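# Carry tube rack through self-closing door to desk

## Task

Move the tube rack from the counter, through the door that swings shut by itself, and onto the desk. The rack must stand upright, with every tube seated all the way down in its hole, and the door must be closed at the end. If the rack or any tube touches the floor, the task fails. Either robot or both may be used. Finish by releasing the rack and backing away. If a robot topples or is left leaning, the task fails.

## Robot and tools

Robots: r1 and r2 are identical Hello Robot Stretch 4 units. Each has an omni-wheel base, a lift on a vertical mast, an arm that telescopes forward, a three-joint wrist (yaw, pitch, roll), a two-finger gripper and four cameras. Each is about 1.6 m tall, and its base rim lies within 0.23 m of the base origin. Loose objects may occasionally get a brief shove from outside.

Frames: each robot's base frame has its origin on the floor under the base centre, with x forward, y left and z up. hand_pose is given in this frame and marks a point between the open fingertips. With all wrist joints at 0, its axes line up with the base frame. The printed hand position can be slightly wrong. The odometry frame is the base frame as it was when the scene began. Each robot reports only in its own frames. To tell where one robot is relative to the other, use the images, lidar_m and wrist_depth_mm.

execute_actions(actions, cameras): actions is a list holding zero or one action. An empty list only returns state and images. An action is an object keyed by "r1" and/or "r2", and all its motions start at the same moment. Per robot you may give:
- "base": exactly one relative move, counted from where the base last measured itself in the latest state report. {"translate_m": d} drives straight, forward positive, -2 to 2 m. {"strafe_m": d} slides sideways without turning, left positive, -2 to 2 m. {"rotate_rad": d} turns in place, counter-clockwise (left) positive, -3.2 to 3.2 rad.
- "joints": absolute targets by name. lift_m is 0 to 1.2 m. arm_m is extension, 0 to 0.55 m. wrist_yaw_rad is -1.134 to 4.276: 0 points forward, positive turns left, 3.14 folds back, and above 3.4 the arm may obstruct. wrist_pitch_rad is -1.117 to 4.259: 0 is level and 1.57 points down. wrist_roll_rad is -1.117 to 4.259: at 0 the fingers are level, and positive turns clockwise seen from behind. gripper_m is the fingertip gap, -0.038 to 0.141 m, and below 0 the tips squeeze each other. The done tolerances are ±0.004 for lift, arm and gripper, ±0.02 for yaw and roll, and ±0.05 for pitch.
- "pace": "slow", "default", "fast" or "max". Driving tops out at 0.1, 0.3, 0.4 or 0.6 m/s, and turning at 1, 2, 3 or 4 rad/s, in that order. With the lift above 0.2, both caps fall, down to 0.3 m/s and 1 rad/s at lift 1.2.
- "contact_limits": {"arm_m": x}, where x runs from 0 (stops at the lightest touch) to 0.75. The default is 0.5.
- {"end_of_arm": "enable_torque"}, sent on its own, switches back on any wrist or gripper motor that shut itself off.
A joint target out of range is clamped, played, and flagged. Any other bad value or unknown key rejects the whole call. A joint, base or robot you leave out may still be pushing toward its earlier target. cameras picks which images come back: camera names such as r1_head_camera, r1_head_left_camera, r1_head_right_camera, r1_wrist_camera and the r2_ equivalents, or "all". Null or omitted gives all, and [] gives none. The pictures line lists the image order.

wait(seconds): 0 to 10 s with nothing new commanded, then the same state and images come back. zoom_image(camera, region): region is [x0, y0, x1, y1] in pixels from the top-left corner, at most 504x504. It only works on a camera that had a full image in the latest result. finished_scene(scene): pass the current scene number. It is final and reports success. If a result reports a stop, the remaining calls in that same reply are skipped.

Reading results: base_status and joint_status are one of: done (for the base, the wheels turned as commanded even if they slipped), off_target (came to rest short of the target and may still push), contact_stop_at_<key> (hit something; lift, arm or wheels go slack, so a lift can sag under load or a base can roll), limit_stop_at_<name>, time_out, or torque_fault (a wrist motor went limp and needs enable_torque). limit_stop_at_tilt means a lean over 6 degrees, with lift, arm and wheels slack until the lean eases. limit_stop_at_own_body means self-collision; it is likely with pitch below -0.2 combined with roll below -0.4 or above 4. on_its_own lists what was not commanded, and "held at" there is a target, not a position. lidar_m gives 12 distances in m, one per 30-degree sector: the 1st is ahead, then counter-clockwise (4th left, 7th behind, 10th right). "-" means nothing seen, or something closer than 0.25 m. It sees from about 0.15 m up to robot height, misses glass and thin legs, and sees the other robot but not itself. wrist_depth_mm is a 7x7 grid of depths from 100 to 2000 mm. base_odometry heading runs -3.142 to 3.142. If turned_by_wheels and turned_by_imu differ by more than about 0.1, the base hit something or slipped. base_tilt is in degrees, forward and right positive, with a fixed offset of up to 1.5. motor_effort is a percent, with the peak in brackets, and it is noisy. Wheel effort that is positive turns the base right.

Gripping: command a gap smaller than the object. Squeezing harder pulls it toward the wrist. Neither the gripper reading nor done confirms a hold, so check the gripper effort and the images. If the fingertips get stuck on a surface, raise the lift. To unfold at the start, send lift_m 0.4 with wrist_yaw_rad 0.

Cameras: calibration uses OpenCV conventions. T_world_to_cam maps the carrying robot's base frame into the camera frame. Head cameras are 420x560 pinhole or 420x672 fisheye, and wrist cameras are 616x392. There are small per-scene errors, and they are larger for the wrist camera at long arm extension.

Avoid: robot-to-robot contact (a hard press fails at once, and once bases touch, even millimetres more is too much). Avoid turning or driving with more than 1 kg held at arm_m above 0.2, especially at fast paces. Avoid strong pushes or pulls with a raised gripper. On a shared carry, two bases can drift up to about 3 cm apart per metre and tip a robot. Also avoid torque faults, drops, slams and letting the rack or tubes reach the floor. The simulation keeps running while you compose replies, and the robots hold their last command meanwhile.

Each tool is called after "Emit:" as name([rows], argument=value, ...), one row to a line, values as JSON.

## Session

Emit:
execute_actions(actions=[])

Scene clock: 0.00 s.
r1.base_odometry: x=+0.000 y=+0.000 heading=+0.000 (m, m, rad; r1's odometry frame)
r1.turned_by_wheels: +0.000 (rad since the last result)
r1.turned_by_imu: +0.000 (rad since the last result)
r1.base_tilt: forward=-0.6 right=-0.6 (deg)
r1.lidar_m: 0.93 0.76 0.75 0.91 1.69 1.70 2.08 1.13 1.13 0.97 0.84 0.82
r1.base_status: not commanded
r1.joint_positions: lift_m=+0.211 arm_m=+0.001 wrist_yaw_rad=+3.201 wrist_pitch_rad=+0.015 wrist_roll_rad=+0.010 gripper_m=+0.057
r1.joint_status: not commanded
r1.motor_effort: lift_m=+19 arm_m=+0 wrist_yaw_rad=+1 wrist_pitch_rad=-5 wrist_roll_rad=+0 gripper_m=-2 wheel_0=+0 wheel_1=+0 wheel_2=-1 (%)
r1.hand_pose: x=-0.1213 y=+0.0702 z=+0.3849 quat_wxyz=(-0.030, -0.008, +0.005, +1.000) (m; r1's base frame)
r1.wrist_depth_mm: - 133 132 - - 1756 1499 / - - 133 - - 1756 1499 / - 111 134 - - 1756 1499 / 139 136 187 - - 1756 1499 / 210 - - - - 1756 1499 / 211 1308 199 1255 195 1308 1308 / 212 842 904 - 891 854 904
r2.base_odometry: x=+0.000 y=+0.000 heading=+0.000 (m, m, rad; r2's odometry frame)
r2.turned_by_wheels: +0.000 (rad since the last result)
r2.turned_by_imu: +0.000 (rad since the last result)
r2.base_tilt: forward=-0.6 right=+0.3 (deg)
r2.lidar_m: 1.74 1.11 0.95 0.93 1.04 0.88 0.88 1.04 1.14 1.14 2.01 1.72
r2.base_status: not commanded
r2.joint_positions: lift_m=+0.221 arm_m=+0.002 wrist_yaw_rad=+3.104 wrist_pitch_rad=+0.014 wrist_roll_rad=-0.018 gripper_m=+0.057
r2.joint_status: not commanded
r2.motor_effort: lift_m=+19 arm_m=-1 wrist_yaw_rad=-1 wrist_pitch_rad=-7 wrist_roll_rad=-2 gripper_m=-1 wheel_0=+0 wheel_1=+0 wheel_2=+1 (%)
r2.hand_pose: x=-0.1118 y=+0.0983 z=+0.3950 quat_wxyz=(+0.019, -0.007, -0.009, +1.000) (m; r2's base frame)
r2.wrist_depth_mm: - 139 1042 1008 931 878 842 / - 120 164 1008 946 891 854 / - 125 176 1008 960 904 854 / 143 143 1042 1025 960 904 866 / 1255 1182 1078 1025 960 904 866 / 235 1182 198 1008 198 891 878 / 549 904 931 - 946 854 866
pictures: r1_head_camera, r1_head_left_camera, r1_head_right_camera, r1_wrist_camera, r2_head_camera, r2_head_left_camera, r2_head_right_camera, r2_wrist_camera
camera_calibration (this result's frames):
r1_wrist_camera: T_world_to_cam=[[-0.0804344, 0.996661, 0.014024, -0.0814775], [0.030573, 0.0165298, -0.999396, 0.43606], [-0.996291, -0.0799571, -0.0318004, 0.120754], [0, 0, 0, 1]] pos_world=[0.100421, 0.0836527, 0.440779]
r2_wrist_camera: T_world_to_cam=[[-0.00553075, 0.999974, -0.00469779, -0.0867301], [0.0573354, -0.00437302, -0.998345, 0.44874], [-0.99834, -0.00579095, -0.0573097, 0.137734], [0, 0, 0, 1]] pos_world=[0.111297, 0.0894878, 0.455484]
Images, in order (width x height): r1_head_camera 420x560, r1_head_left_camera 420x672, r1_head_right_camera 420x672, r1_wrist_camera 616x392, r2_head_camera 420x560, r2_head_left_camera 420x672, r2_head_right_camera 420x672, r2_wrist_camera 616x392.

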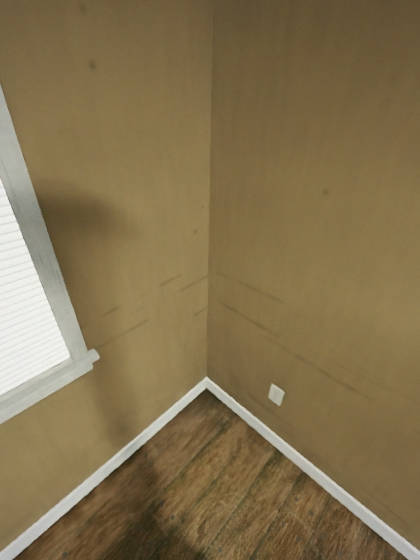

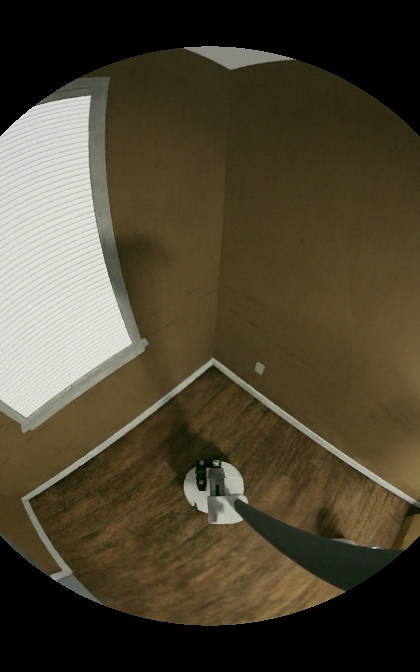

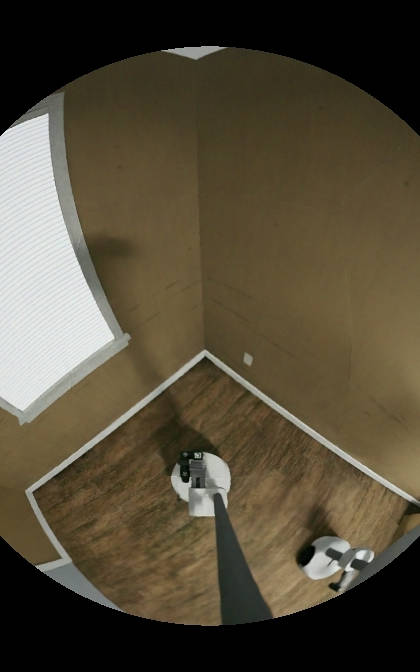

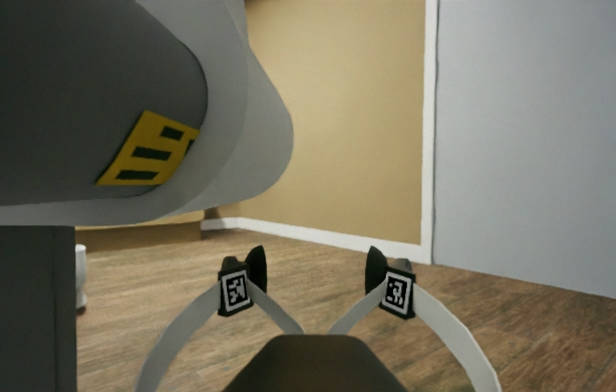

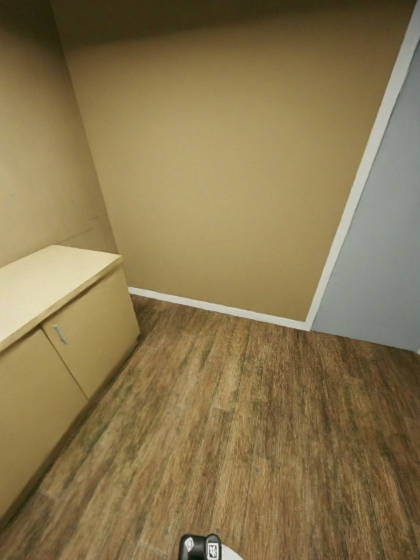

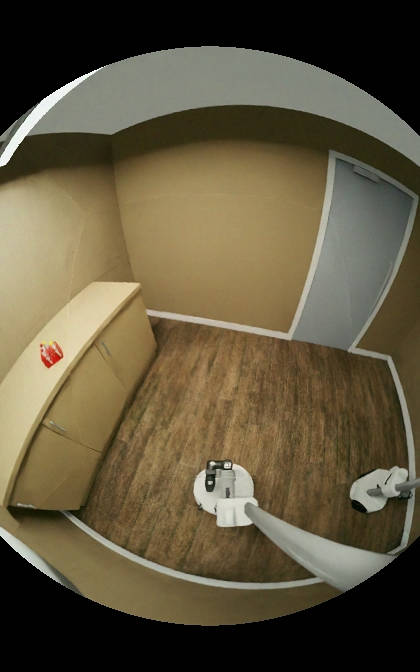

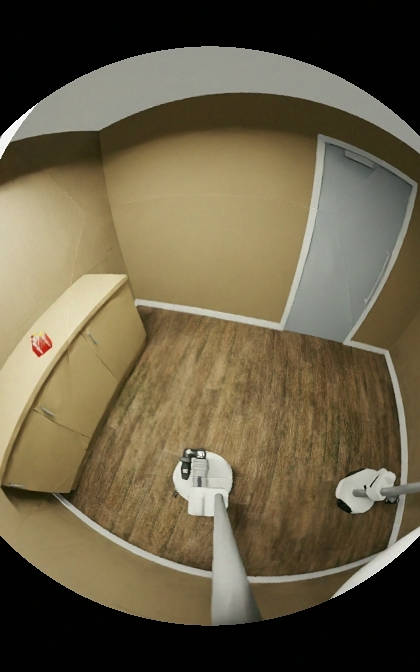

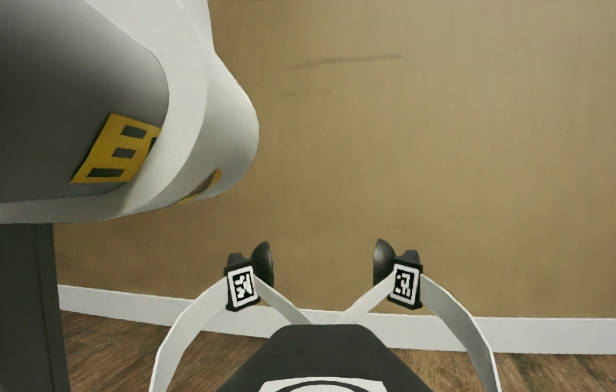

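Emit:
execute_actions([
  {"r1":{"base":{"rotate_rad":2.36},"joints":{"lift_m":0.8,"wrist_yaw_rad":0,"gripper_m":0.1}},"r2":{"base":{"rotate_rad":1.2},"joints":{"lift_m":0.95,"wrist_yaw_rad":0,"gripper_m":0.141,"wrist_pitch_rad":0.3}}},
], cameras=["r1_head_camera","r1_head_left_camera","r2_head_camera","r2_head_left_camera","r2_wrist_camera"])

Scene clock: 9.93 s.
r1.base_odometry: x=+0.000 y=+0.000 heading=+2.360 (m, m, rad; r1's odometry frame)
r1.turned_by_wheels: +2.360 (rad since the last result)
r1.turned_by_imu: +2.409 (rad since the last result)
r1.base_tilt: forward=-0.6 right=-0.6 (deg)
r1.lidar_m: 1.66 1.80 2.38 1.11 1.21 0.87 0.86 0.88 0.78 0.76 0.79 1.19
r1.base_status: done
r1.joint_positions: lift_m=+0.800 arm_m=+0.001 wrist_yaw_rad=+0.000 wrist_pitch_rad=+0.015 wrist_roll_rad=+0.010 gripper_m=+0.100
r1.joint_status: all done
r1.motor_effort: lift_m=+22(28) arm_m=-1(1) wrist_yaw_rad=+0(6) wrist_pitch_rad=-5(5) wrist_roll_rad=+0(0) gripper_m=-2(2) wheel_0=+0(7) wheel_1=+1(6) wheel_2=+0(7) (%)
r1.hand_pose: x=+0.4603 y=-0.0874 z=+0.9737 quat_wxyz=(+1.000, +0.005, +0.007, +0.000) (m; r1's base frame)
r1.wrist_depth_mm: 1576 1499 1537 1499 1499 1464 1118 / 1618 1537 1576 1499 1499 1499 1098 / 1537 1576 1576 1499 1537 1499 1078 / 1576 1576 1537 1537 1499 1537 1118 / 1576 1576 1576 1576 1537 1537 1060 / 1618 1618 1576 1576 1537 1464 1078 / 1618 1576 1576 - 1576 1430 1078
r2.base_odometry: x=+0.000 y=+0.000 heading=+1.199 (m, m, rad; r2's odometry frame)
r2.turned_by_wheels: +1.199 (rad since the last result)
r2.turned_by_imu: +1.213 (rad since the last result)
r2.base_tilt: forward=-0.6 right=+0.2 (deg)
r2.lidar_m: 0.94 0.96 0.97 0.88 0.88 1.13 1.15 1.41 1.89 1.73 1.76 1.05
r2.base_status: done
r2.joint_positions: lift_m=+0.950 arm_m=+0.002 wrist_yaw_rad=+0.000 wrist_pitch_rad=+0.302 wrist_roll_rad=-0.018 gripper_m=+0.141
r2.joint_status: all done
r2.motor_effort: lift_m=+22(24) arm_m=-1(1) wrist_yaw_rad=-2(8) wrist_pitch_rad=-7(6) wrist_roll_rad=-2(2) gripper_m=+0(3) wheel_0=-5(9) wheel_1=-2(5) wheel_2=-3(10) (%)
r2.hand_pose: x=+0.4486 y=-0.0874 z=+1.0421 quat_wxyz=(+0.989, -0.009, +0.150, +0.001) (m; r2's base frame)
r2.wrist_depth_mm: 1182 1205 1229 1255 1308 1308 1366 / 1229 1255 1281 1336 1336 1336 1397 / 1281 1281 1366 1138 1229 1229 1229 / 809 788 788 809 820 854 866 / 768 788 820 842 854 866 931 / 820 820 866 854 917 946 1008 / 866 866 917 - 991 1025 1078
pictures: r1_head_camera, r1_head_left_camera, r2_head_camera, r2_head_left_camera, r2_wrist_camera
camera_calibration (this result's frames):
r2_wrist_camera: T_world_to_cam=[[0.0406736, -0.99903, -0.0168906, -0.0775527], [-0.338777, 0.00211459, -0.940864, 1.18025], [0.939987, 0.0439905, -0.338362, 0.160913], [0, 0, 0, 1]] pos_world=[0.251741, -0.0870518, 1.1636]
Images, in order (width x height): r1_head_camera 420x560, r1_head_left_camera 420x672, r2_head_camera 420x560, r2_head_left_camera 420x672, r2_wrist_camera 616x392.

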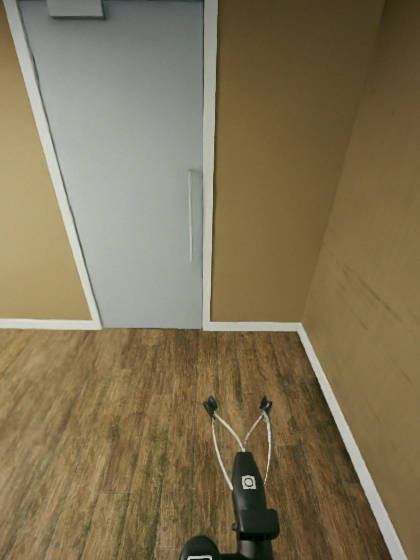

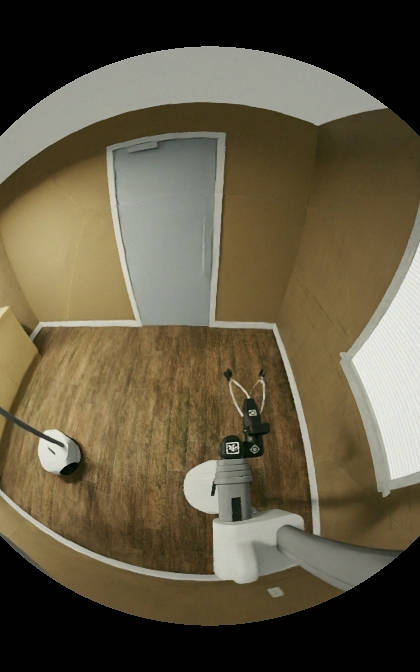

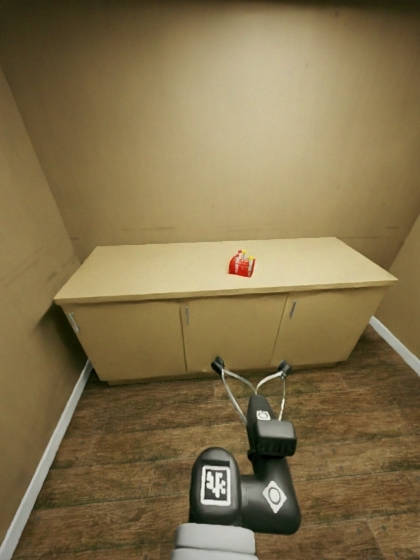

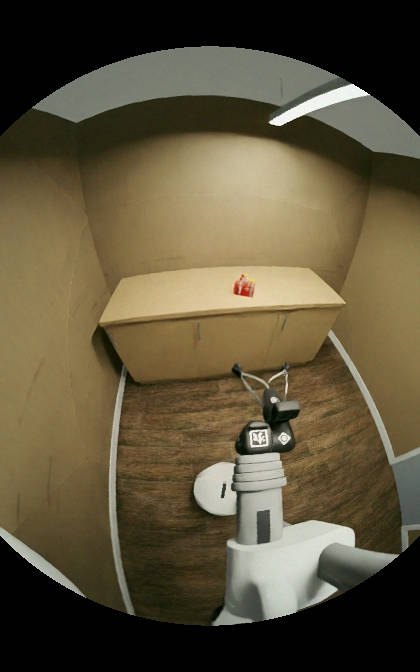

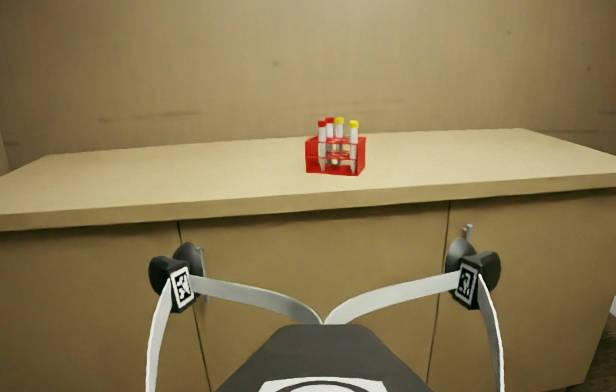

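Emit:
execute_actions([
  {"r1":{"base":{"translate_m":0.95},"joints":{"lift_m":0.9}},"r2":{"base":{"translate_m":0.35}}},
], cameras=["r1_wrist_camera","r2_head_camera","r2_wrist_camera"])

Scene clock: 18.07 s.
r1.base_odometry: x=-0.674 y=+0.669 heading=+2.360 (m, m, rad; r1's odometry frame)
r1.turned_by_wheels: +0.000 (rad since the last result)
r1.turned_by_imu: -0.001 (rad since the last result)
r1.base_tilt: forward=-0.6 right=-0.6 (deg)
r1.lidar_m: 0.71 0.82 1.11 2.30 1.70 1.88 1.78 1.08 0.83 0.80 0.85 0.79
r1.base_status: done
r1.joint_positions: lift_m=+0.900 arm_m=+0.001 wrist_yaw_rad=+0.000 wrist_pitch_rad=+0.015 wrist_roll_rad=+0.010 gripper_m=+0.100
r1.joint_status: all done
r1.motor_effort: lift_m=+21(23) arm_m=+0(1) wrist_yaw_rad=+0(2) wrist_pitch_rad=-5(6) wrist_roll_rad=+0(0) gripper_m=-3(1) wheel_0=-1(1) wheel_1=-1(4) wheel_2=+0(12) (%)
r1.hand_pose: x=+0.4603 y=-0.0874 z=+1.0737 quat_wxyz=(+1.000, +0.005, +0.007, +0.000) (m; r1's base frame)
r1.wrist_depth_mm: 569 564 564 559 559 559 559 / 580 569 569 564 559 554 554 / 585 580 580 569 564 564 564 / 585 585 580 569 574 569 559 / 591 585 580 580 574 569 569 / 597 585 525 569 580 569 569 / 597 591 585 - 580 574 574
r2.base_odometry: x=+0.127 y=+0.326 heading=+1.200 (m, m, rad; r2's odometry frame)
r2.turned_by_wheels: +0.000 (rad since the last result)
r2.turned_by_imu: -0.001 (rad since the last result)
r2.base_tilt: forward=-0.6 right=+0.3 (deg)
r2.lidar_m: 0.59 0.59 0.77 0.91 0.93 1.18 2.48 1.69 1.83 1.69 1.04 0.67
r2.base_status: done
r2.joint_positions: lift_m=+0.950 arm_m=+0.002 wrist_yaw_rad=+0.000 wrist_pitch_rad=+0.302 wrist_roll_rad=-0.018 gripper_m=+0.141
r2.joint_status: not commanded
r2.motor_effort: lift_m=+22(22) arm_m=-1(1) wrist_yaw_rad=-1(0) wrist_pitch_rad=-7(6) wrist_roll_rad=-2(2) gripper_m=+2(1) wheel_0=+5(11) wheel_1=+2(8) wheel_2=-1(11) (%)
r2.hand_pose: x=+0.4486 y=-0.0874 z=+1.0421 quat_wxyz=(+0.989, -0.009, +0.150, +0.001) (m; r2's base frame)
r2.wrist_depth_mm: 866 891 917 946 976 960 991 / 917 946 976 960 976 1025 1060 / 960 991 991 1025 1025 1042 1078 / 809 788 768 609 676 723 707 / 549 544 539 530 521 477 496 / 430 436 439 442 469 508 530 / 466 473 488 - 525 549 569
pictures: r1_wrist_camera, r2_head_camera, r2_wrist_camera
camera_calibration (this result's frames):
r1_wrist_camera: T_world_to_cam=[[0.021252, -0.999676, 0.0140236, -0.108607], [-0.0315244, -0.0146898, -0.999395, 1.13512], [0.999277, 0.020797, -0.0318264, -0.200165], [0, 0, 0, 1]] pos_world=[0.238112, -0.0877342, 1.12959]
r2_wrist_camera: T_world_to_cam=[[0.0405443, -0.999035, -0.0168906, -0.0775301], [-0.338776, 0.00215842, -0.940864, 1.18026], [0.939993, 0.0438688, -0.338362, 0.160916], [0, 0, 0, 1]] pos_world=[0.25173, -0.0870619, 1.16361]
Images, in order (width x height): r1_wrist_camera 616x392, r2_head_camera 420x560, r2_wrist_camera 616x392.

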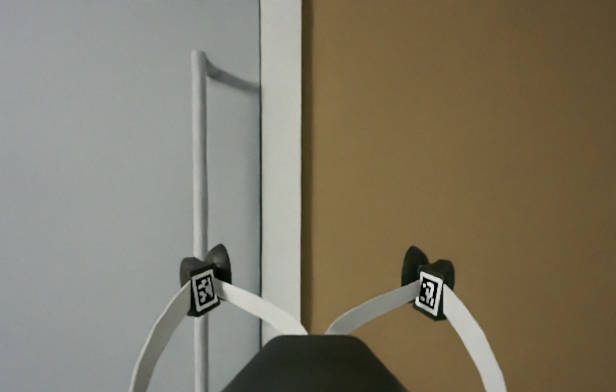

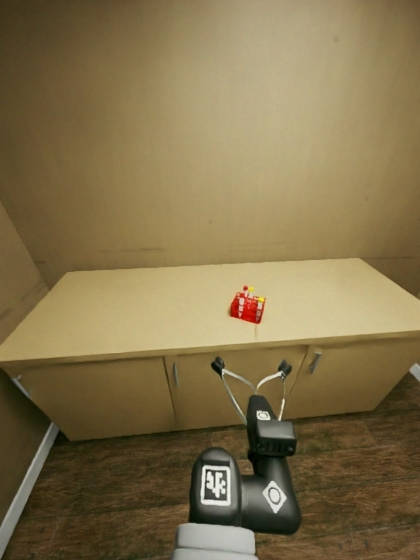

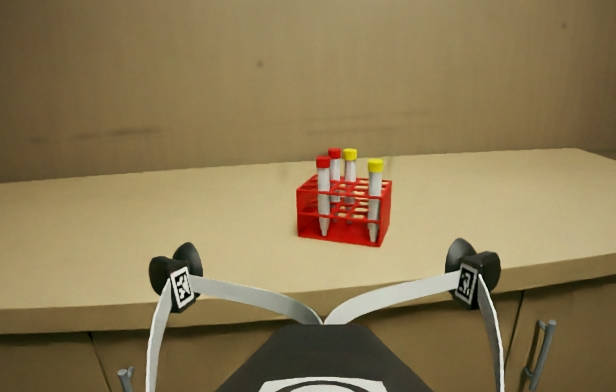

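Emit:
execute_actions([
  {"r1":{"base":{"strafe_m":0.165}},"r2":{"base":{"rotate_rad":-0.27}}},
], cameras=[])

Emit:
execute_actions([
  {"r1":{"base":{"translate_m":0.1},"joints":{"arm_m":0.15}},"r2":{"base":{"strafe_m":0.196},"joints":{"arm_m":0.15}}},
], cameras=["r1_wrist_camera","r2_head_camera","r2_wrist_camera"])

Scene clock: 35.77 s.
r1.base_odometry: x=-0.791 y=+0.552 heading=+2.360 (m, m, rad; r1's odometry frame)
r1.turned_by_wheels: +0.000 (rad since the last result)
r1.turned_by_imu: +0.002 (rad since the last result)
r1.base_tilt: forward=-0.6 right=-0.6 (deg)
r1.lidar_m: 0.72 0.82 1.14 2.14 1.52 1.88 1.78 1.32 0.99 0.97 1.02 0.77
r1.base_status: done
r1.joint_positions: lift_m=+0.900 arm_m=+0.001 wrist_yaw_rad=+0.000 wrist_pitch_rad=+0.015 wrist_roll_rad=+0.010 gripper_m=+0.100
r1.joint_status: not commanded
r1.motor_effort: lift_m=+21(21) arm_m=-1(0) wrist_yaw_rad=+0(0) wrist_pitch_rad=-6(6) wrist_roll_rad=+0(1) gripper_m=+1(5) wheel_0=+1(5) wheel_1=-1(7) wheel_2=+0(0) (%)
r1.hand_pose: x=+0.4603 y=-0.0874 z=+1.0737 quat_wxyz=(+1.000, +0.005, +0.007, +0.000) (m; r1's base frame)
r1.wrist_depth_mm: 580 574 569 564 559 559 559 / 580 580 574 569 564 564 559 / 585 574 580 569 559 564 569 / 591 591 585 580 569 569 564 / 591 591 580 585 564 574 569 / 591 585 585 585 569 580 574 / 603 603 591 - 591 580 585
r2.base_odometry: x=+0.127 y=+0.326 heading=+0.930 (m, m, rad; r2's odometry frame)
r2.turned_by_wheels: -0.269 (rad since the last result)
r2.turned_by_imu: -0.273 (rad since the last result)
r2.base_tilt: forward=-0.6 right=+0.3 (deg)
r2.lidar_m: 0.58 0.60 0.63 0.94 0.90 1.02 1.56 2.49 1.56 1.70 1.68 0.78
r2.base_status: done
r2.joint_positions: lift_m=+0.950 arm_m=+0.002 wrist_yaw_rad=+0.000 wrist_pitch_rad=+0.302 wrist_roll_rad=-0.018 gripper_m=+0.141
r2.joint_status: not commanded
r2.motor_effort: lift_m=+22(22) arm_m=-2(1) wrist_yaw_rad=+0(2) wrist_pitch_rad=-7(7) wrist_roll_rad=-2(3) gripper_m=+3(1) wheel_0=+4(8) wheel_1=+2(7) wheel_2=+1(5) (%)
r2.hand_pose: x=+0.4486 y=-0.0874 z=+1.0421 quat_wxyz=(+0.989, -0.009, +0.150, +0.001) (m; r2's base frame)
r2.wrist_depth_mm: 831 878 960 1060 1118 1229 1336 / 866 904 991 1078 1182 1336 1430 / 878 946 1025 1118 1182 1397 1499 / 820 788 564 759 732 723 732 / 549 544 539 535 591 609 768 / 413 433 488 500 603 715 854 / 439 469 521 - 699 768 917
pictures: none
No camera images: the call's "cameras" was empty. Leave "cameras" out to get every camera's image.

Scene clock: 37.70 s.
r1.base_odometry: x=-0.862 y=+0.623 heading=+2.360 (m, m, rad; r1's odometry frame)
r1.turned_by_wheels: +0.000 (rad since the last result)
r1.turned_by_imu: +0.000 (rad since the last result)
r1.base_tilt: forward=-0.6 right=-0.6 (deg)
r1.lidar_m: 0.63 0.69 0.97 2.14 1.77 2.01 1.90 1.35 1.01 0.96 0.97 0.69
r1.base_status: done
r1.joint_positions: lift_m=+0.900 arm_m=+0.149 wrist_yaw_rad=+0.000 wrist_pitch_rad=+0.015 wrist_roll_rad=+0.010 gripper_m=+0.100
r1.joint_status: all done
r1.motor_effort: lift_m=+21(21) arm_m=+6(3) wrist_yaw_rad=-1(0) wrist_pitch_rad=-5(6) wrist_roll_rad=+0(1) gripper_m=-2(2) wheel_0=-1(6) wheel_1=-1(4) wheel_2=+0(9) (%)
r1.hand_pose: x=+0.6083 y=-0.0874 z=+1.0737 quat_wxyz=(+1.000, +0.005, +0.007, +0.000) (m; r1's base frame)
r1.wrist_depth_mm: 325 324 324 320 319 304 312 / 329 325 325 324 320 306 315 / 329 329 327 324 322 309 319 / 332 332 330 327 325 310 319 / 338 332 330 330 327 314 322 / 338 336 330 267 315 325 324 / 342 342 338 - 325 317 327
r2.base_odometry: x=-0.030 y=+0.443 heading=+0.930 (m, m, rad; r2's odometry frame)
r2.turned_by_wheels: +0.000 (rad since the last result)
r2.turned_by_imu: +0.000 (rad since the last result)
r2.base_tilt: forward=-0.5 right=+0.2 (deg)
r2.lidar_m: 0.52 0.51 0.56 0.75 0.73 0.82 1.25 2.57 1.75 1.89 1.85 0.68
r2.base_status: done
r2.joint_positions: lift_m=+0.950 arm_m=+0.149 wrist_yaw_rad=+0.000 wrist_pitch_rad=+0.302 wrist_roll_rad=-0.018 gripper_m=+0.141
r2.joint_status: all done
r2.motor_effort: lift_m=+22(22) arm_m=+4(2) wrist_yaw_rad=-1(1) wrist_pitch_rad=-6(7) wrist_roll_rad=-3(3) gripper_m=+1(0) wheel_0=-3(14) wheel_1=+2(11) wheel_2=+0(2) (%)
r2.hand_pose: x=+0.5955 y=-0.0874 z=+1.0421 quat_wxyz=(+0.989, -0.009, +0.150, +0.001) (m; r2's base frame)
r2.wrist_depth_mm: 654 699 759 820 904 1008 1098 / 676 741 788 866 931 1042 1182 / 707 768 831 904 976 1078 1229 / 723 768 768 640 732 715 707 / 539 544 535 466 462 473 496 / 410 392 375 373 368 373 399 / 338 329 343 - 338 357 469
pictures: r1_wrist_camera, r2_head_camera, r2_wrist_camera
camera_calibration (this result's frames):
r1_wrist_camera: T_world_to_cam=[[0.021394, -0.999673, 0.0140247, -0.1118], [-0.0314729, -0.0146944, -0.999397, 1.13978], [0.999276, 0.0209396, -0.031777, -0.348156], [0, 0, 0, 1]] pos_world=[0.386168, -0.0877248, 1.12959]
r2_wrist_camera: T_world_to_cam=[[0.0406243, -0.999032, -0.0168915, -0.0835105], [-0.338799, 0.00213106, -0.940856, 1.23003], [0.939981, 0.0439445, -0.338384, 0.0228625], [0, 0, 0, 1]] pos_world=[0.398636, -0.0870556, 1.16361]
Images, in order (width x height): r1_wrist_camera 616x392, r2_head_camera 420x560, r2_wrist_camera 616x392.

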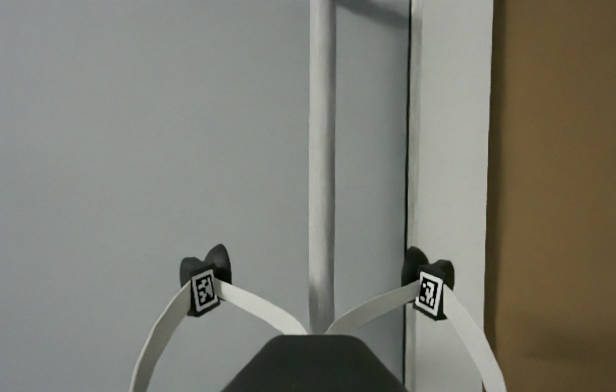

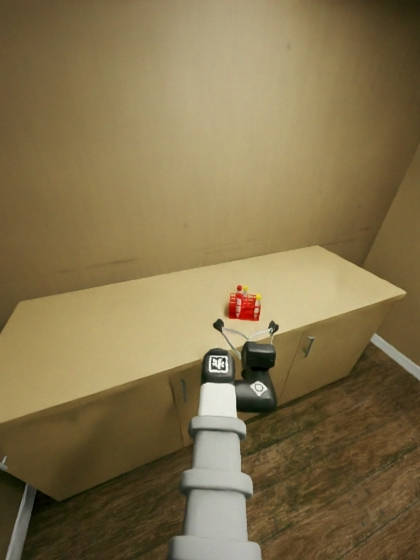

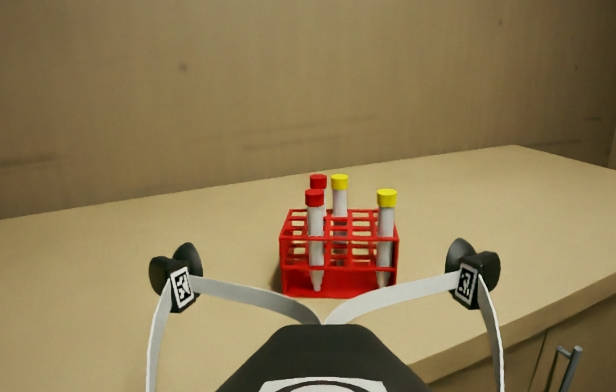

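Emit:
execute_actions([
  {"r1":{"base":{"strafe_m":-0.012}},"r2":{"base":{"strafe_m":-0.022},"joints":{"lift_m":0.865}}},
], cameras=[])

Emit:
execute_actions([
  {"r1":{"joints":{"arm_m":0.245},"contact_limits":{"arm_m":0.15}},"r2":{"base":{"translate_m":0.13},"pace":"slow"}},
], cameras=["r2_wrist_camera"])

Emit:
execute_actions([
  {"r1":{"joints":{"gripper_m":-0.038}}},
], cameras=["r1_wrist_camera"])

Scene clock: 47.13 s.
r1.base_odometry: x=-0.853 y=+0.631 heading=+2.360 (m, m, rad; r1's odometry frame)
r1.turned_by_wheels: +0.000 (rad since the last result)
r1.turned_by_imu: +0.001 (rad since the last result)
r1.base_tilt: forward=-0.6 right=-0.6 (deg)
r1.lidar_m: 0.61 0.70 0.98 2.17 1.75 1.98 1.90 1.35 0.99 0.97 0.94 0.70
r1.base_status: done
r1.joint_positions: lift_m=+0.900 arm_m=+0.149 wrist_yaw_rad=+0.000 wrist_pitch_rad=+0.015 wrist_roll_rad=+0.010 gripper_m=+0.100
r1.joint_status: not commanded
r1.motor_effort: lift_m=+21(22) arm_m=+6(6) wrist_yaw_rad=+0(0) wrist_pitch_rad=-6(5) wrist_roll_rad=+0(0) gripper_m=-3(2) wheel_0=+0(4) wheel_1=+0(5) wheel_2=-1(5) (%)
r1.hand_pose: x=+0.6083 y=-0.0874 z=+1.0737 quat_wxyz=(+1.000, +0.005, +0.007, +0.000) (m; r1's base frame)
r1.wrist_depth_mm: 325 324 322 319 319 314 314 / 327 327 322 322 320 317 315 / 330 329 327 324 322 319 319 / 332 329 329 325 325 322 320 / 336 334 332 330 325 324 322 / 338 336 330 330 315 324 327 / 342 338 338 - 317 319 327
r2.base_odometry: x=-0.013 y=+0.430 heading=+0.930 (m, m, rad; r2's odometry frame)
r2.turned_by_wheels: +0.000 (rad since the last result)
r2.turned_by_imu: +0.000 (rad since the last result)
r2.base_tilt: forward=-0.6 right=+0.3 (deg)
r2.lidar_m: 0.54 0.52 0.58 0.78 0.75 0.84 1.29 2.55 1.77 1.88 1.82 0.70
r2.base_status: done
r2.joint_positions: lift_m=+0.865 arm_m=+0.149 wrist_yaw_rad=+0.000 wrist_pitch_rad=+0.302 wrist_roll_rad=-0.018 gripper_m=+0.141
r2.joint_status: all done
r2.motor_effort: lift_m=+16(16) arm_m=+5(4) wrist_yaw_rad=-1(1) wrist_pitch_rad=-7(7) wrist_roll_rad=-3(3) gripper_m=+1(1) wheel_0=+2(10) wheel_1=+0(9) wheel_2=+0(0) (%)
r2.hand_pose: x=+0.5955 y=-0.0874 z=+0.9576 quat_wxyz=(+0.989, -0.009, +0.150, +0.001) (m; r2's base frame)
r2.wrist_depth_mm: 661 707 768 842 917 1008 1138 / 676 741 798 866 946 1060 1182 / 715 759 809 418 715 798 798 / 535 521 508 421 445 477 469 / 362 359 353 353 345 347 377 / 272 260 258 260 298 377 449 / 225 233 253 - 373 415 477
pictures: none
No camera images: the call's "cameras" was empty. Leave "cameras" out to get every camera's image.

Scene clock: 49.70 s.
r1.base_odometry: x=-0.853 y=+0.631 heading=+2.359 (m, m, rad; r1's odometry frame)
r1.turned_by_wheels: -0.001 (rad since the last result)
r1.turned_by_imu: +0.009 (rad since the last result)
r1.base_tilt: forward=-0.6 right=-0.6 (deg)
r1.lidar_m: 0.63 0.71 1.00 2.16 1.84 2.01 1.90 1.30 1.01 0.97 0.96 0.68
r1.base_status: not commanded
r1.joint_positions: lift_m=+0.900 arm_m=+0.237 wrist_yaw_rad=-0.009 wrist_pitch_rad=+0.014 wrist_roll_rad=+0.010 gripper_m=+0.100
r1.joint_status: arm_m contact_stop (moved +0.088 of +0.096)
r1.on_its_own: arm_m is slack since a contact_stop (your +0.245 is given up); wrist_yaw_rad is at rest, and its effort (+26) is outside its rest range (-13 to +13)
r1.motor_effort: lift_m=+21(21) arm_m=+0(15) wrist_yaw_rad=+26(33) wrist_pitch_rad=-3(10) wrist_roll_rad=+1(1) gripper_m=-3(2) wheel_0=+0(4) wheel_1=+0(5) wheel_2=-9(9) (%)
r1.contact_limits: arm_m 0.15
r1.hand_pose: x=+0.6957 y=-0.0899 z=+1.0739 quat_wxyz=(+1.000, +0.005, +0.007, -0.004) (m; r1's base frame)
r1.wrist_depth_mm: 240 239 236 235 235 220 231 / 241 241 239 236 236 221 233 / 243 242 241 238 236 224 235 / 246 244 243 240 239 224 236 / 248 246 243 242 240 227 236 / 249 248 246 177 243 228 240 / 251 249 249 - 247 229 242
r2.base_odometry: x=+0.065 y=+0.534 heading=+0.931 (m, m, rad; r2's odometry frame)
r2.turned_by_wheels: +0.000 (rad since the last result)
r2.turned_by_imu: +0.000 (rad since the last result)
r2.base_tilt: forward=-0.6 right=+0.4 (deg)
r2.lidar_m: 0.39 0.40 0.45 0.67 0.78 0.91 1.36 2.68 1.83 1.82 1.14 0.56
r2.base_status: done
r2.joint_positions: lift_m=+0.865 arm_m=+0.149 wrist_yaw_rad=+0.000 wrist_pitch_rad=+0.302 wrist_roll_rad=-0.018 gripper_m=+0.141
r2.joint_status: not commanded
r2.motor_effort: lift_m=+16(16) arm_m=+5(5) wrist_yaw_rad=-2(1) wrist_pitch_rad=-6(7) wrist_roll_rad=-3(2) gripper_m=+3(0) wheel_0=+5(5) wheel_1=+2(6) wheel_2=-4(7) (%)
r2.hand_pose: x=+0.5955 y=-0.0874 z=+0.9576 quat_wxyz=(+0.989, -0.009, +0.150, +0.001) (m; r2's base frame)
r2.wrist_depth_mm: 569 609 654 723 788 891 960 / 591 627 691 750 820 904 1008 / 615 661 707 668 809 798 788 / 535 521 469 293 325 477 469 / 362 359 310 286 294 315 330 / 272 260 249 248 244 239 254 / 226 219 229 - 223 212 -
pictures: r2_wrist_camera
camera_calibration (this result's frames):
r2_wrist_camera: T_world_to_cam=[[0.040448, -0.999039, -0.0168917, -0.0848817], [-0.338799, 0.00219104, -0.940856, 1.15052], [0.939989, 0.0437786, -0.338384, -0.00574497], [0, 0, 0, 1]] pos_world=[0.398628, -0.0870695, 1.0791]
Images, in order (width x height): r2_wrist_camera 616x392.

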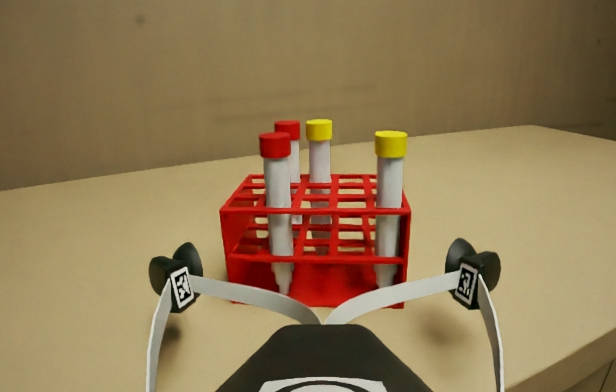

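not run: a stop came earlier in this reply.

Emit:
execute_actions([
  {"r1":{"joints":{"gripper_m":-0.038,"arm_m":0.232}},"r2":{"joints":{"lift_m":0.852,"arm_m":0.19},"pace":"slow"}},
], cameras=["r1_wrist_camera","r2_wrist_camera"])

Emit:
execute_actions([
  {"r1":{"base":{"translate_m":-0.12},"pace":"slow"},"r2":{"joints":{"arm_m":0.26},"pace":"slow"}},
], cameras=["r1_wrist_camera","r2_wrist_camera"])

Scene clock: 59.20 s.
r1.base_odometry: x=-0.853 y=+0.631 heading=+2.359 (m, m, rad; r1's odometry frame)
r1.turned_by_wheels: +0.000 (rad since the last result)
r1.turned_by_imu: +0.002 (rad since the last result)
r1.base_tilt: forward=-0.7 right=-0.6 (deg)
r1.lidar_m: 0.61 0.72 1.00 2.14 1.84 2.01 1.88 1.34 1.01 0.96 0.95 0.69
r1.base_status: not commanded
r1.joint_positions: lift_m=+0.900 arm_m=+0.233 wrist_yaw_rad=+0.001 wrist_pitch_rad=+0.015 wrist_roll_rad=+0.010 gripper_m=-0.037
r1.joint_status: all done
r1.motor_effort: lift_m=+21(21) arm_m=-6(5) wrist_yaw_rad=-1(24) wrist_pitch_rad=-4(5) wrist_roll_rad=+1(0) gripper_m=-22(22) wheel_0=-1(1) wheel_1=+0(1) wheel_2=-2(9) (%)
r1.hand_pose: x=+0.6924 y=-0.0873 z=+1.0738 quat_wxyz=(+1.000, +0.005, +0.007, +0.000) (m; r1's base frame)
r1.wrist_depth_mm: 244 242 240 236 236 220 230 / 245 244 241 238 237 222 233 / 248 246 243 240 238 223 234 / 250 248 246 243 241 225 236 / 251 249 248 189 243 226 237 / 252 252 178 179 179 228 240 / 256 253 249 - 247 229 242
r2.base_odometry: x=+0.065 y=+0.534 heading=+0.931 (m, m, rad; r2's odometry frame)
r2.turned_by_wheels: +0.000 (rad since the last result)
r2.turned_by_imu: +0.000 (rad since the last result)
r2.base_tilt: forward=-0.6 right=+0.3 (deg)
r2.lidar_m: 0.43 0.41 0.44 0.69 0.80 0.89 1.36 2.67 1.83 1.81 1.16 0.55
r2.base_status: not commanded
r2.joint_positions: lift_m=+0.852 arm_m=+0.189 wrist_yaw_rad=+0.000 wrist_pitch_rad=+0.302 wrist_roll_rad=-0.018 gripper_m=+0.141
r2.joint_status: all done
r2.motor_effort: lift_m=+16(18) arm_m=+5(6) wrist_yaw_rad=-1(1) wrist_pitch_rad=-7(7) wrist_roll_rad=-2(2) gripper_m=+0(4) wheel_0=+5(5) wheel_1=+2(2) wheel_2=-4(4) (%)
r2.hand_pose: x=+0.6355 y=-0.0874 z=+0.9447 quat_wxyz=(+0.989, -0.009, +0.150, +0.001) (m; r2's base frame)
r2.wrist_depth_mm: 544 574 621 691 741 820 904 / 554 603 654 723 778 866 946 / 580 621 668 253 668 741 732 / 492 484 264 231 228 439 430 / 334 332 237 238 215 289 303 / 250 239 229 229 224 220 235 / 208 202 211 - 205 195 -
pictures: r1_wrist_camera, r2_wrist_camera
camera_calibration (this result's frames):
r1_wrist_camera: T_world_to_cam=[[0.0217506, -0.999662, 0.014208, -0.113939], [-0.0312922, -0.0148851, -0.999399, 1.14235], [0.999274, 0.021293, -0.0316054, -0.432276], [0, 0, 0, 1]] pos_world=[0.470187, -0.0876917, 1.12962]
r2_wrist_camera: T_world_to_cam=[[0.0404481, -0.999039, -0.0168915, -0.086718], [-0.338798, 0.00219079, -0.940856, 1.15186], [0.939989, 0.0437786, -0.338384, -0.0477089], [0, 0, 0, 1]] pos_world=[0.438602, -0.0870695, 1.06613]
Images, in order (width x height): r1_wrist_camera 616x392, r2_wrist_camera 616x392.

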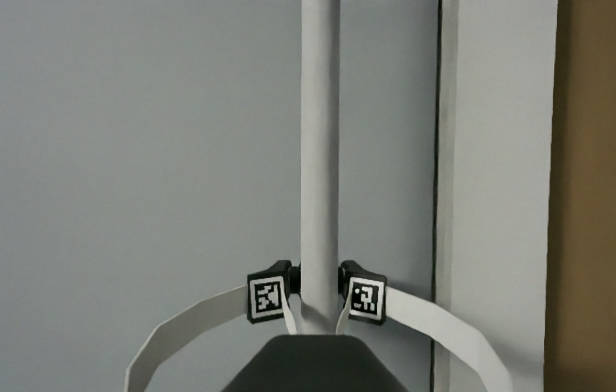

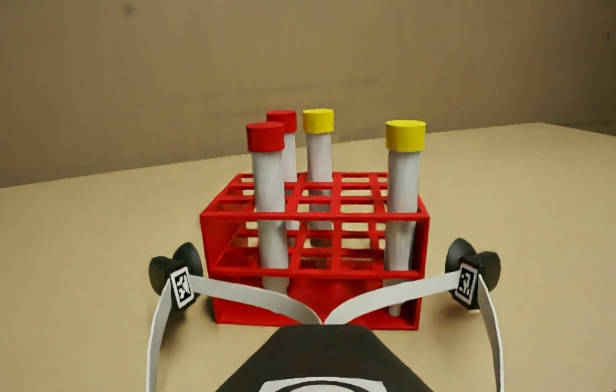

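Scene clock: 61.70 s.
r1.base_odometry: x=-0.768 y=+0.547 heading=+2.362 (m, m, rad; r1's odometry frame)
r1.turned_by_wheels: +0.002 (rad since the last result)
r1.turned_by_imu: -0.030 (rad since the last result)
r1.base_tilt: forward=-0.6 right=-0.6 (deg)
r1.lidar_m: 0.62 0.76 1.12 2.12 1.75 1.87 1.76 1.43 0.99 0.96 1.03 0.80
r1.base_status: done
r1.joint_positions: lift_m=+0.900 arm_m=+0.233 wrist_yaw_rad=+0.025 wrist_pitch_rad=+0.015 wrist_roll_rad=+0.011 gripper_m=-0.037
r1.joint_status: not commanded
r1.on_its_own: wrist_yaw_rad is at rest, and its effort (-72) is outside its rest range (-13 to +13)
r1.motor_effort: lift_m=+21(21) arm_m=-5(5) wrist_yaw_rad=-72(73) wrist_pitch_rad=-6(8) wrist_roll_rad=-1(1) gripper_m=-29(32) wheel_0=+7(8) wheel_1=+0(15) wheel_2=+23(31) (%)
r1.hand_pose: x=+0.6945 y=-0.0801 z=+1.0736 quat_wxyz=(+1.000, +0.005, +0.008, +0.013) (m; r1's base frame)
r1.wrist_depth_mm: 276 262 251 236 231 327 340 / 278 265 253 237 231 340 340 / 281 267 254 239 233 342 342 / 282 270 256 240 235 343 343 / 286 271 259 200 236 347 345 / 287 274 179 183 180 349 347 / 290 273 263 - 238 342 351
r2.base_odometry: x=+0.065 y=+0.534 heading=+0.931 (m, m, rad; r2's odometry frame)
r2.turned_by_wheels: +0.000 (rad since the last result)
r2.turned_by_imu: +0.000 (rad since the last result)
r2.base_tilt: forward=-0.4 right=+0.2 (deg)
r2.lidar_m: 0.41 0.39 0.44 0.68 0.80 0.89 1.35 2.67 1.74 1.83 1.16 0.53
r2.base_status: not commanded
r2.joint_positions: lift_m=+0.852 arm_m=+0.259 wrist_yaw_rad=+0.000 wrist_pitch_rad=+0.302 wrist_roll_rad=-0.018 gripper_m=+0.141
r2.joint_status: all done
r2.motor_effort: lift_m=+16(16) arm_m=+5(0) wrist_yaw_rad=-1(1) wrist_pitch_rad=-7(6) wrist_roll_rad=-2(3) gripper_m=+1(2) wheel_0=+5(5) wheel_1=+2(2) wheel_2=-5(4) (%)
r2.hand_pose: x=+0.7054 y=-0.0874 z=+0.9447 quat_wxyz=(+0.989, -0.009, +0.150, +0.001) (m; r2's base frame)
r2.wrist_depth_mm: 488 525 569 615 676 741 809 / 508 539 591 647 699 768 854 / 530 564 609 236 597 741 732 / 492 480 264 235 211 433 427 / 332 332 213 224 197 289 303 / 250 239 213 203 209 221 235 / 208 201 210 - 205 194 -
pictures: r1_wrist_camera, r2_wrist_camera
camera_calibration (this result's frames):
r1_wrist_camera: T_world_to_cam=[[0.0464742, -0.998828, 0.0135531, -0.12322], [-0.0315462, -0.0150285, -0.999389, 1.1425], [0.998421, 0.0460183, -0.0322077, -0.431315], [0, 0, 0, 1]] pos_world=[0.472402, -0.0860567, 1.12958]
r2_wrist_camera: T_world_to_cam=[[0.0404066, -0.999041, -0.0168916, -0.0895308], [-0.338798, 0.00220497, -0.940856, 1.17557], [0.939991, 0.0437396, -0.338384, -0.113495], [0, 0, 0, 1]] pos_world=[0.508584, -0.0870727, 1.06613]
Images, in order (width x height): r1_wrist_camera 616x392, r2_wrist_camera 616x392.

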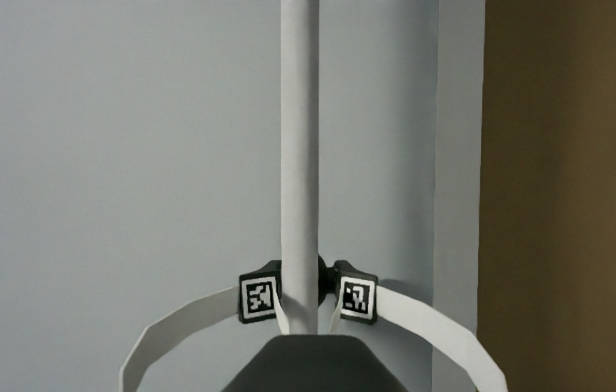

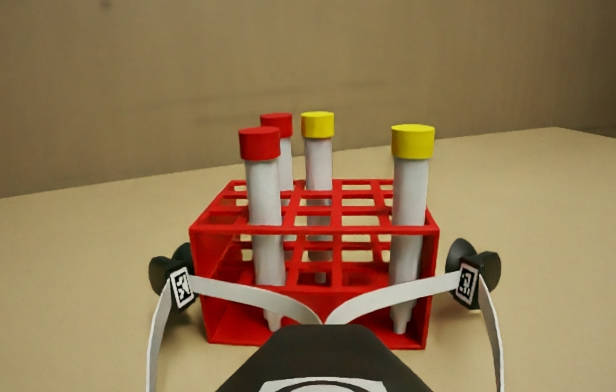

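Emit:
execute_actions([
  {"r1":{"base":{"strafe_m":0.04},"pace":"slow"},"r2":{"joints":{"gripper_m":0.06}}},
], cameras=[])

Emit:
execute_actions([
  {"r1":{"base":{"strafe_m":0.045},"joints":{"wrist_yaw_rad":-0.15,"arm_m":0.2},"pace":"slow"},"r2":{"joints":{"lift_m":0.92},"pace":"slow"}},
], cameras=["r2_wrist_camera"])

Emit:
execute_actions([
  {"r1":{"base":{"strafe_m":0.06},"joints":{"wrist_yaw_rad":-0.28,"arm_m":0.13},"pace":"slow"},"r2":{"joints":{"arm_m":0.005,"lift_m":0.96}}},
], cameras=[])

Scene clock: 70.87 s.
r1.base_odometry: x=-0.797 y=+0.519 heading=+2.361 (m, m, rad; r1's odometry frame)
r1.turned_by_wheels: -0.001 (rad since the last result)
r1.turned_by_imu: -0.041 (rad since the last result)
r1.base_tilt: forward=-0.5 right=-0.6 (deg)
r1.lidar_m: 0.63 0.76 1.08 2.06 1.72 1.90 1.80 1.56 1.07 1.03 1.06 0.81
r1.base_status: done
r1.joint_positions: lift_m=+0.900 arm_m=+0.233 wrist_yaw_rad=+0.001 wrist_pitch_rad=+0.015 wrist_roll_rad=+0.011 gripper_m=-0.037
r1.joint_status: not commanded
r1.motor_effort: lift_m=+21(21) arm_m=-5(6) wrist_yaw_rad=-2(72) wrist_pitch_rad=-6(7) wrist_roll_rad=-1(1) gripper_m=-23(33) wheel_0=-10(19) wheel_1=-5(8) wheel_2=+4(18) (%)
r1.hand_pose: x=+0.6925 y=-0.0871 z=+1.0737 quat_wxyz=(+1.000, +0.005, +0.008, +0.000) (m; r1's base frame)
r1.wrist_depth_mm: 258 252 245 238 235 351 357 / 260 255 248 240 236 355 362 / 263 255 250 242 238 357 359 / 263 257 251 243 240 359 364 / 266 259 253 190 241 362 368 / 268 263 178 181 181 364 368 / 271 263 257 - 245 353 370
r2.base_odometry: x=+0.065 y=+0.534 heading=+0.931 (m, m, rad; r2's odometry frame)
r2.turned_by_wheels: +0.000 (rad since the last result)
r2.turned_by_imu: +0.000 (rad since the last result)
r2.base_tilt: forward=-0.5 right=+0.3 (deg)
r2.lidar_m: 0.42 0.40 0.46 0.70 0.80 0.89 1.36 2.68 1.74 1.81 1.14 0.54
r2.base_status: not commanded
r2.joint_positions: lift_m=+0.852 arm_m=+0.259 wrist_yaw_rad=+0.000 wrist_pitch_rad=+0.303 wrist_roll_rad=-0.018 gripper_m=+0.060
r2.joint_status: all done
r2.motor_effort: lift_m=+16(16) arm_m=+5(5) wrist_yaw_rad=-1(1) wrist_pitch_rad=-10(9) wrist_roll_rad=-3(3) gripper_m=-20(22) wheel_0=+5(5) wheel_1=+2(2) wheel_2=-4(4) (%)
r2.hand_pose: x=+0.7054 y=-0.0874 z=+0.9443 quat_wxyz=(+0.988, -0.009, +0.151, +0.001) (m; r2's base frame)
r2.wrist_depth_mm: 488 521 564 609 676 732 820 / 508 544 585 647 707 778 866 / 525 569 609 219 591 723 723 / 488 477 397 216 195 430 424 / 330 330 197 204 184 289 301 / 249 185 192 191 187 180 236 / 206 200 200 - 193 194 -
pictures: none
No camera images: the call's "cameras" was empty. Leave "cameras" out to get every camera's image.

Scene clock: 72.40 s.
r1.base_odometry: x=-0.828 y=+0.487 heading=+2.360 (m, m, rad; r1's odometry frame)
r1.turned_by_wheels: -0.001 (rad since the last result)
r1.turned_by_imu: -0.008 (rad since the last result)
r1.base_tilt: forward=-0.5 right=-0.6 (deg)
r1.lidar_m: 0.57 0.72 1.06 2.04 1.69 1.92 1.78 1.65 1.12 1.08 1.12 0.65
r1.base_status: done
r1.joint_positions: lift_m=+0.900 arm_m=+0.202 wrist_yaw_rad=-0.146 wrist_pitch_rad=+0.015 wrist_roll_rad=+0.011 gripper_m=-0.037
r1.joint_status: all done
r1.motor_effort: lift_m=+22(22) arm_m=-14(18) wrist_yaw_rad=-9(76) wrist_pitch_rad=-7(7) wrist_roll_rad=-2(1) gripper_m=-28(34) wheel_0=-11(12) wheel_1=-5(7) wheel_2=+5(17) (%)
r1.hand_pose: x=+0.6460 y=-0.1285 z=+1.0736 quat_wxyz=(+0.997, +0.006, +0.007, -0.073) (m; r1's base frame)
r1.wrist_depth_mm: 239 239 240 238 239 436 459 / 240 242 242 241 241 436 462 / 243 243 244 243 242 442 466 / 246 245 245 245 244 449 466 / 248 248 246 198 246 452 473 / 248 249 178 182 182 452 477 / 251 251 251 - 251 449 484
r2.base_odometry: x=+0.065 y=+0.534 heading=+0.931 (m, m, rad; r2's odometry frame)
r2.turned_by_wheels: +0.000 (rad since the last result)
r2.turned_by_imu: +0.000 (rad since the last result)
r2.base_tilt: forward=-0.5 right=+0.2 (deg)
r2.lidar_m: 0.39 0.41 0.45 0.68 0.79 0.86 1.36 2.68 1.69 1.80 1.14 0.56
r2.base_status: not commanded
r2.joint_positions: lift_m=+0.920 arm_m=+0.259 wrist_yaw_rad=+0.000 wrist_pitch_rad=+0.303 wrist_roll_rad=-0.018 gripper_m=+0.060
r2.joint_status: all done
r2.motor_effort: lift_m=+23(22) arm_m=+5(5) wrist_yaw_rad=-1(1) wrist_pitch_rad=-10(10) wrist_roll_rad=-2(3) gripper_m=-23(21) wheel_0=+5(5) wheel_1=+2(2) wheel_2=-5(4) (%)
r2.hand_pose: x=+0.7054 y=-0.0874 z=+1.0117 quat_wxyz=(+0.988, -0.009, +0.151, +0.001) (m; r2's base frame)
r2.wrist_depth_mm: 488 521 564 615 676 741 820 / 504 544 585 640 699 788 866 / 525 569 603 219 715 820 891 / 554 585 574 213 195 615 609 / 477 473 197 204 184 418 433 / 357 184 192 191 187 180 330 / 298 289 277 - 200 278 -
pictures: r2_wrist_camera
camera_calibration (this result's frames):
r2_wrist_camera: T_world_to_cam=[[0.0404003, -0.99904, -0.0169394, -0.0883378], [-0.339914, 0.00220025, -0.940454, 1.23905], [0.939589, 0.0437525, -0.339498, -0.0893102], [0, 0, 0, 1]] pos_world=[0.508653, -0.0870717, 1.13345]
Images, in order (width x height): r2_wrist_camera 616x392.

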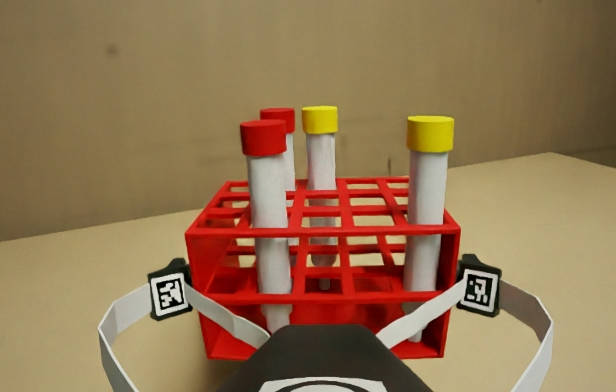

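Scene clock: 74.37 s.
r1.base_odometry: x=-0.871 y=+0.445 heading=+2.359 (m, m, rad; r1's odometry frame)
r1.turned_by_wheels: -0.001 (rad since the last result)
r1.turned_by_imu: -0.015 (rad since the last result)
r1.base_tilt: forward=-0.5 right=-0.5 (deg)
r1.lidar_m: 0.55 0.65 1.05 1.97 1.64 1.94 1.79 1.80 1.20 1.13 1.15 0.50
r1.base_status: done
r1.joint_positions: lift_m=+0.900 arm_m=+0.132 wrist_yaw_rad=-0.278 wrist_pitch_rad=+0.016 wrist_roll_rad=+0.011 gripper_m=-0.037
r1.joint_status: all done
r1.motor_effort: lift_m=+21(21) arm_m=-14(19) wrist_yaw_rad=-6(80) wrist_pitch_rad=-8(8) wrist_roll_rad=-2(1) gripper_m=-28(30) wheel_0=-14(18) wheel_1=-4(6) wheel_2=+2(16) (%)
r1.hand_pose: x=+0.5567 y=-0.1632 z=+1.0735 quat_wxyz=(+0.990, +0.006, +0.007, -0.138) (m; r1's base frame)
r1.wrist_depth_mm: 234 236 237 237 241 597 661 / 236 237 239 240 243 597 668 / 237 239 241 242 245 609 683 / 238 241 242 243 246 609 683 / 241 243 245 191 248 615 691 / 242 244 178 183 179 621 691 / 245 245 248 - 252 597 707
r2.base_odometry: x=+0.065 y=+0.534 heading=+0.931 (m, m, rad; r2's odometry frame)
r2.turned_by_wheels: +0.000 (rad since the last result)
r2.turned_by_imu: +0.000 (rad since the last result)
r2.base_tilt: forward=-0.5 right=+0.2 (deg)
r2.lidar_m: 0.42 0.39 0.45 0.70 0.80 0.90 1.37 2.67 1.65 1.82 1.18 0.45
r2.base_status: not commanded
r2.joint_positions: lift_m=+0.960 arm_m=+0.006 wrist_yaw_rad=+0.000 wrist_pitch_rad=+0.304 wrist_roll_rad=-0.018 gripper_m=+0.060
r2.joint_status: all done
r2.motor_effort: lift_m=+23(27) arm_m=-5(9) wrist_yaw_rad=-1(1) wrist_pitch_rad=-10(12) wrist_roll_rad=-2(2) gripper_m=-20(22) wheel_0=+5(5) wheel_1=+2(2) wheel_2=-5(5) (%)
r2.hand_pose: x=+0.4520 y=-0.0875 z=+1.0517 quat_wxyz=(+0.988, -0.009, +0.151, +0.001) (m; r2's base frame)
r2.wrist_depth_mm: 676 715 778 842 931 1025 1138 / 699 741 820 891 976 1078 1182 / 723 778 831 218 991 1118 1255 / 750 788 683 212 211 732 723 / 569 564 197 204 185 496 512 / 424 185 191 190 187 180 436 / 355 343 329 - 200 449 -
pictures: none
No camera images: the call's "cameras" was empty. Leave "cameras" out to get every camera's image.


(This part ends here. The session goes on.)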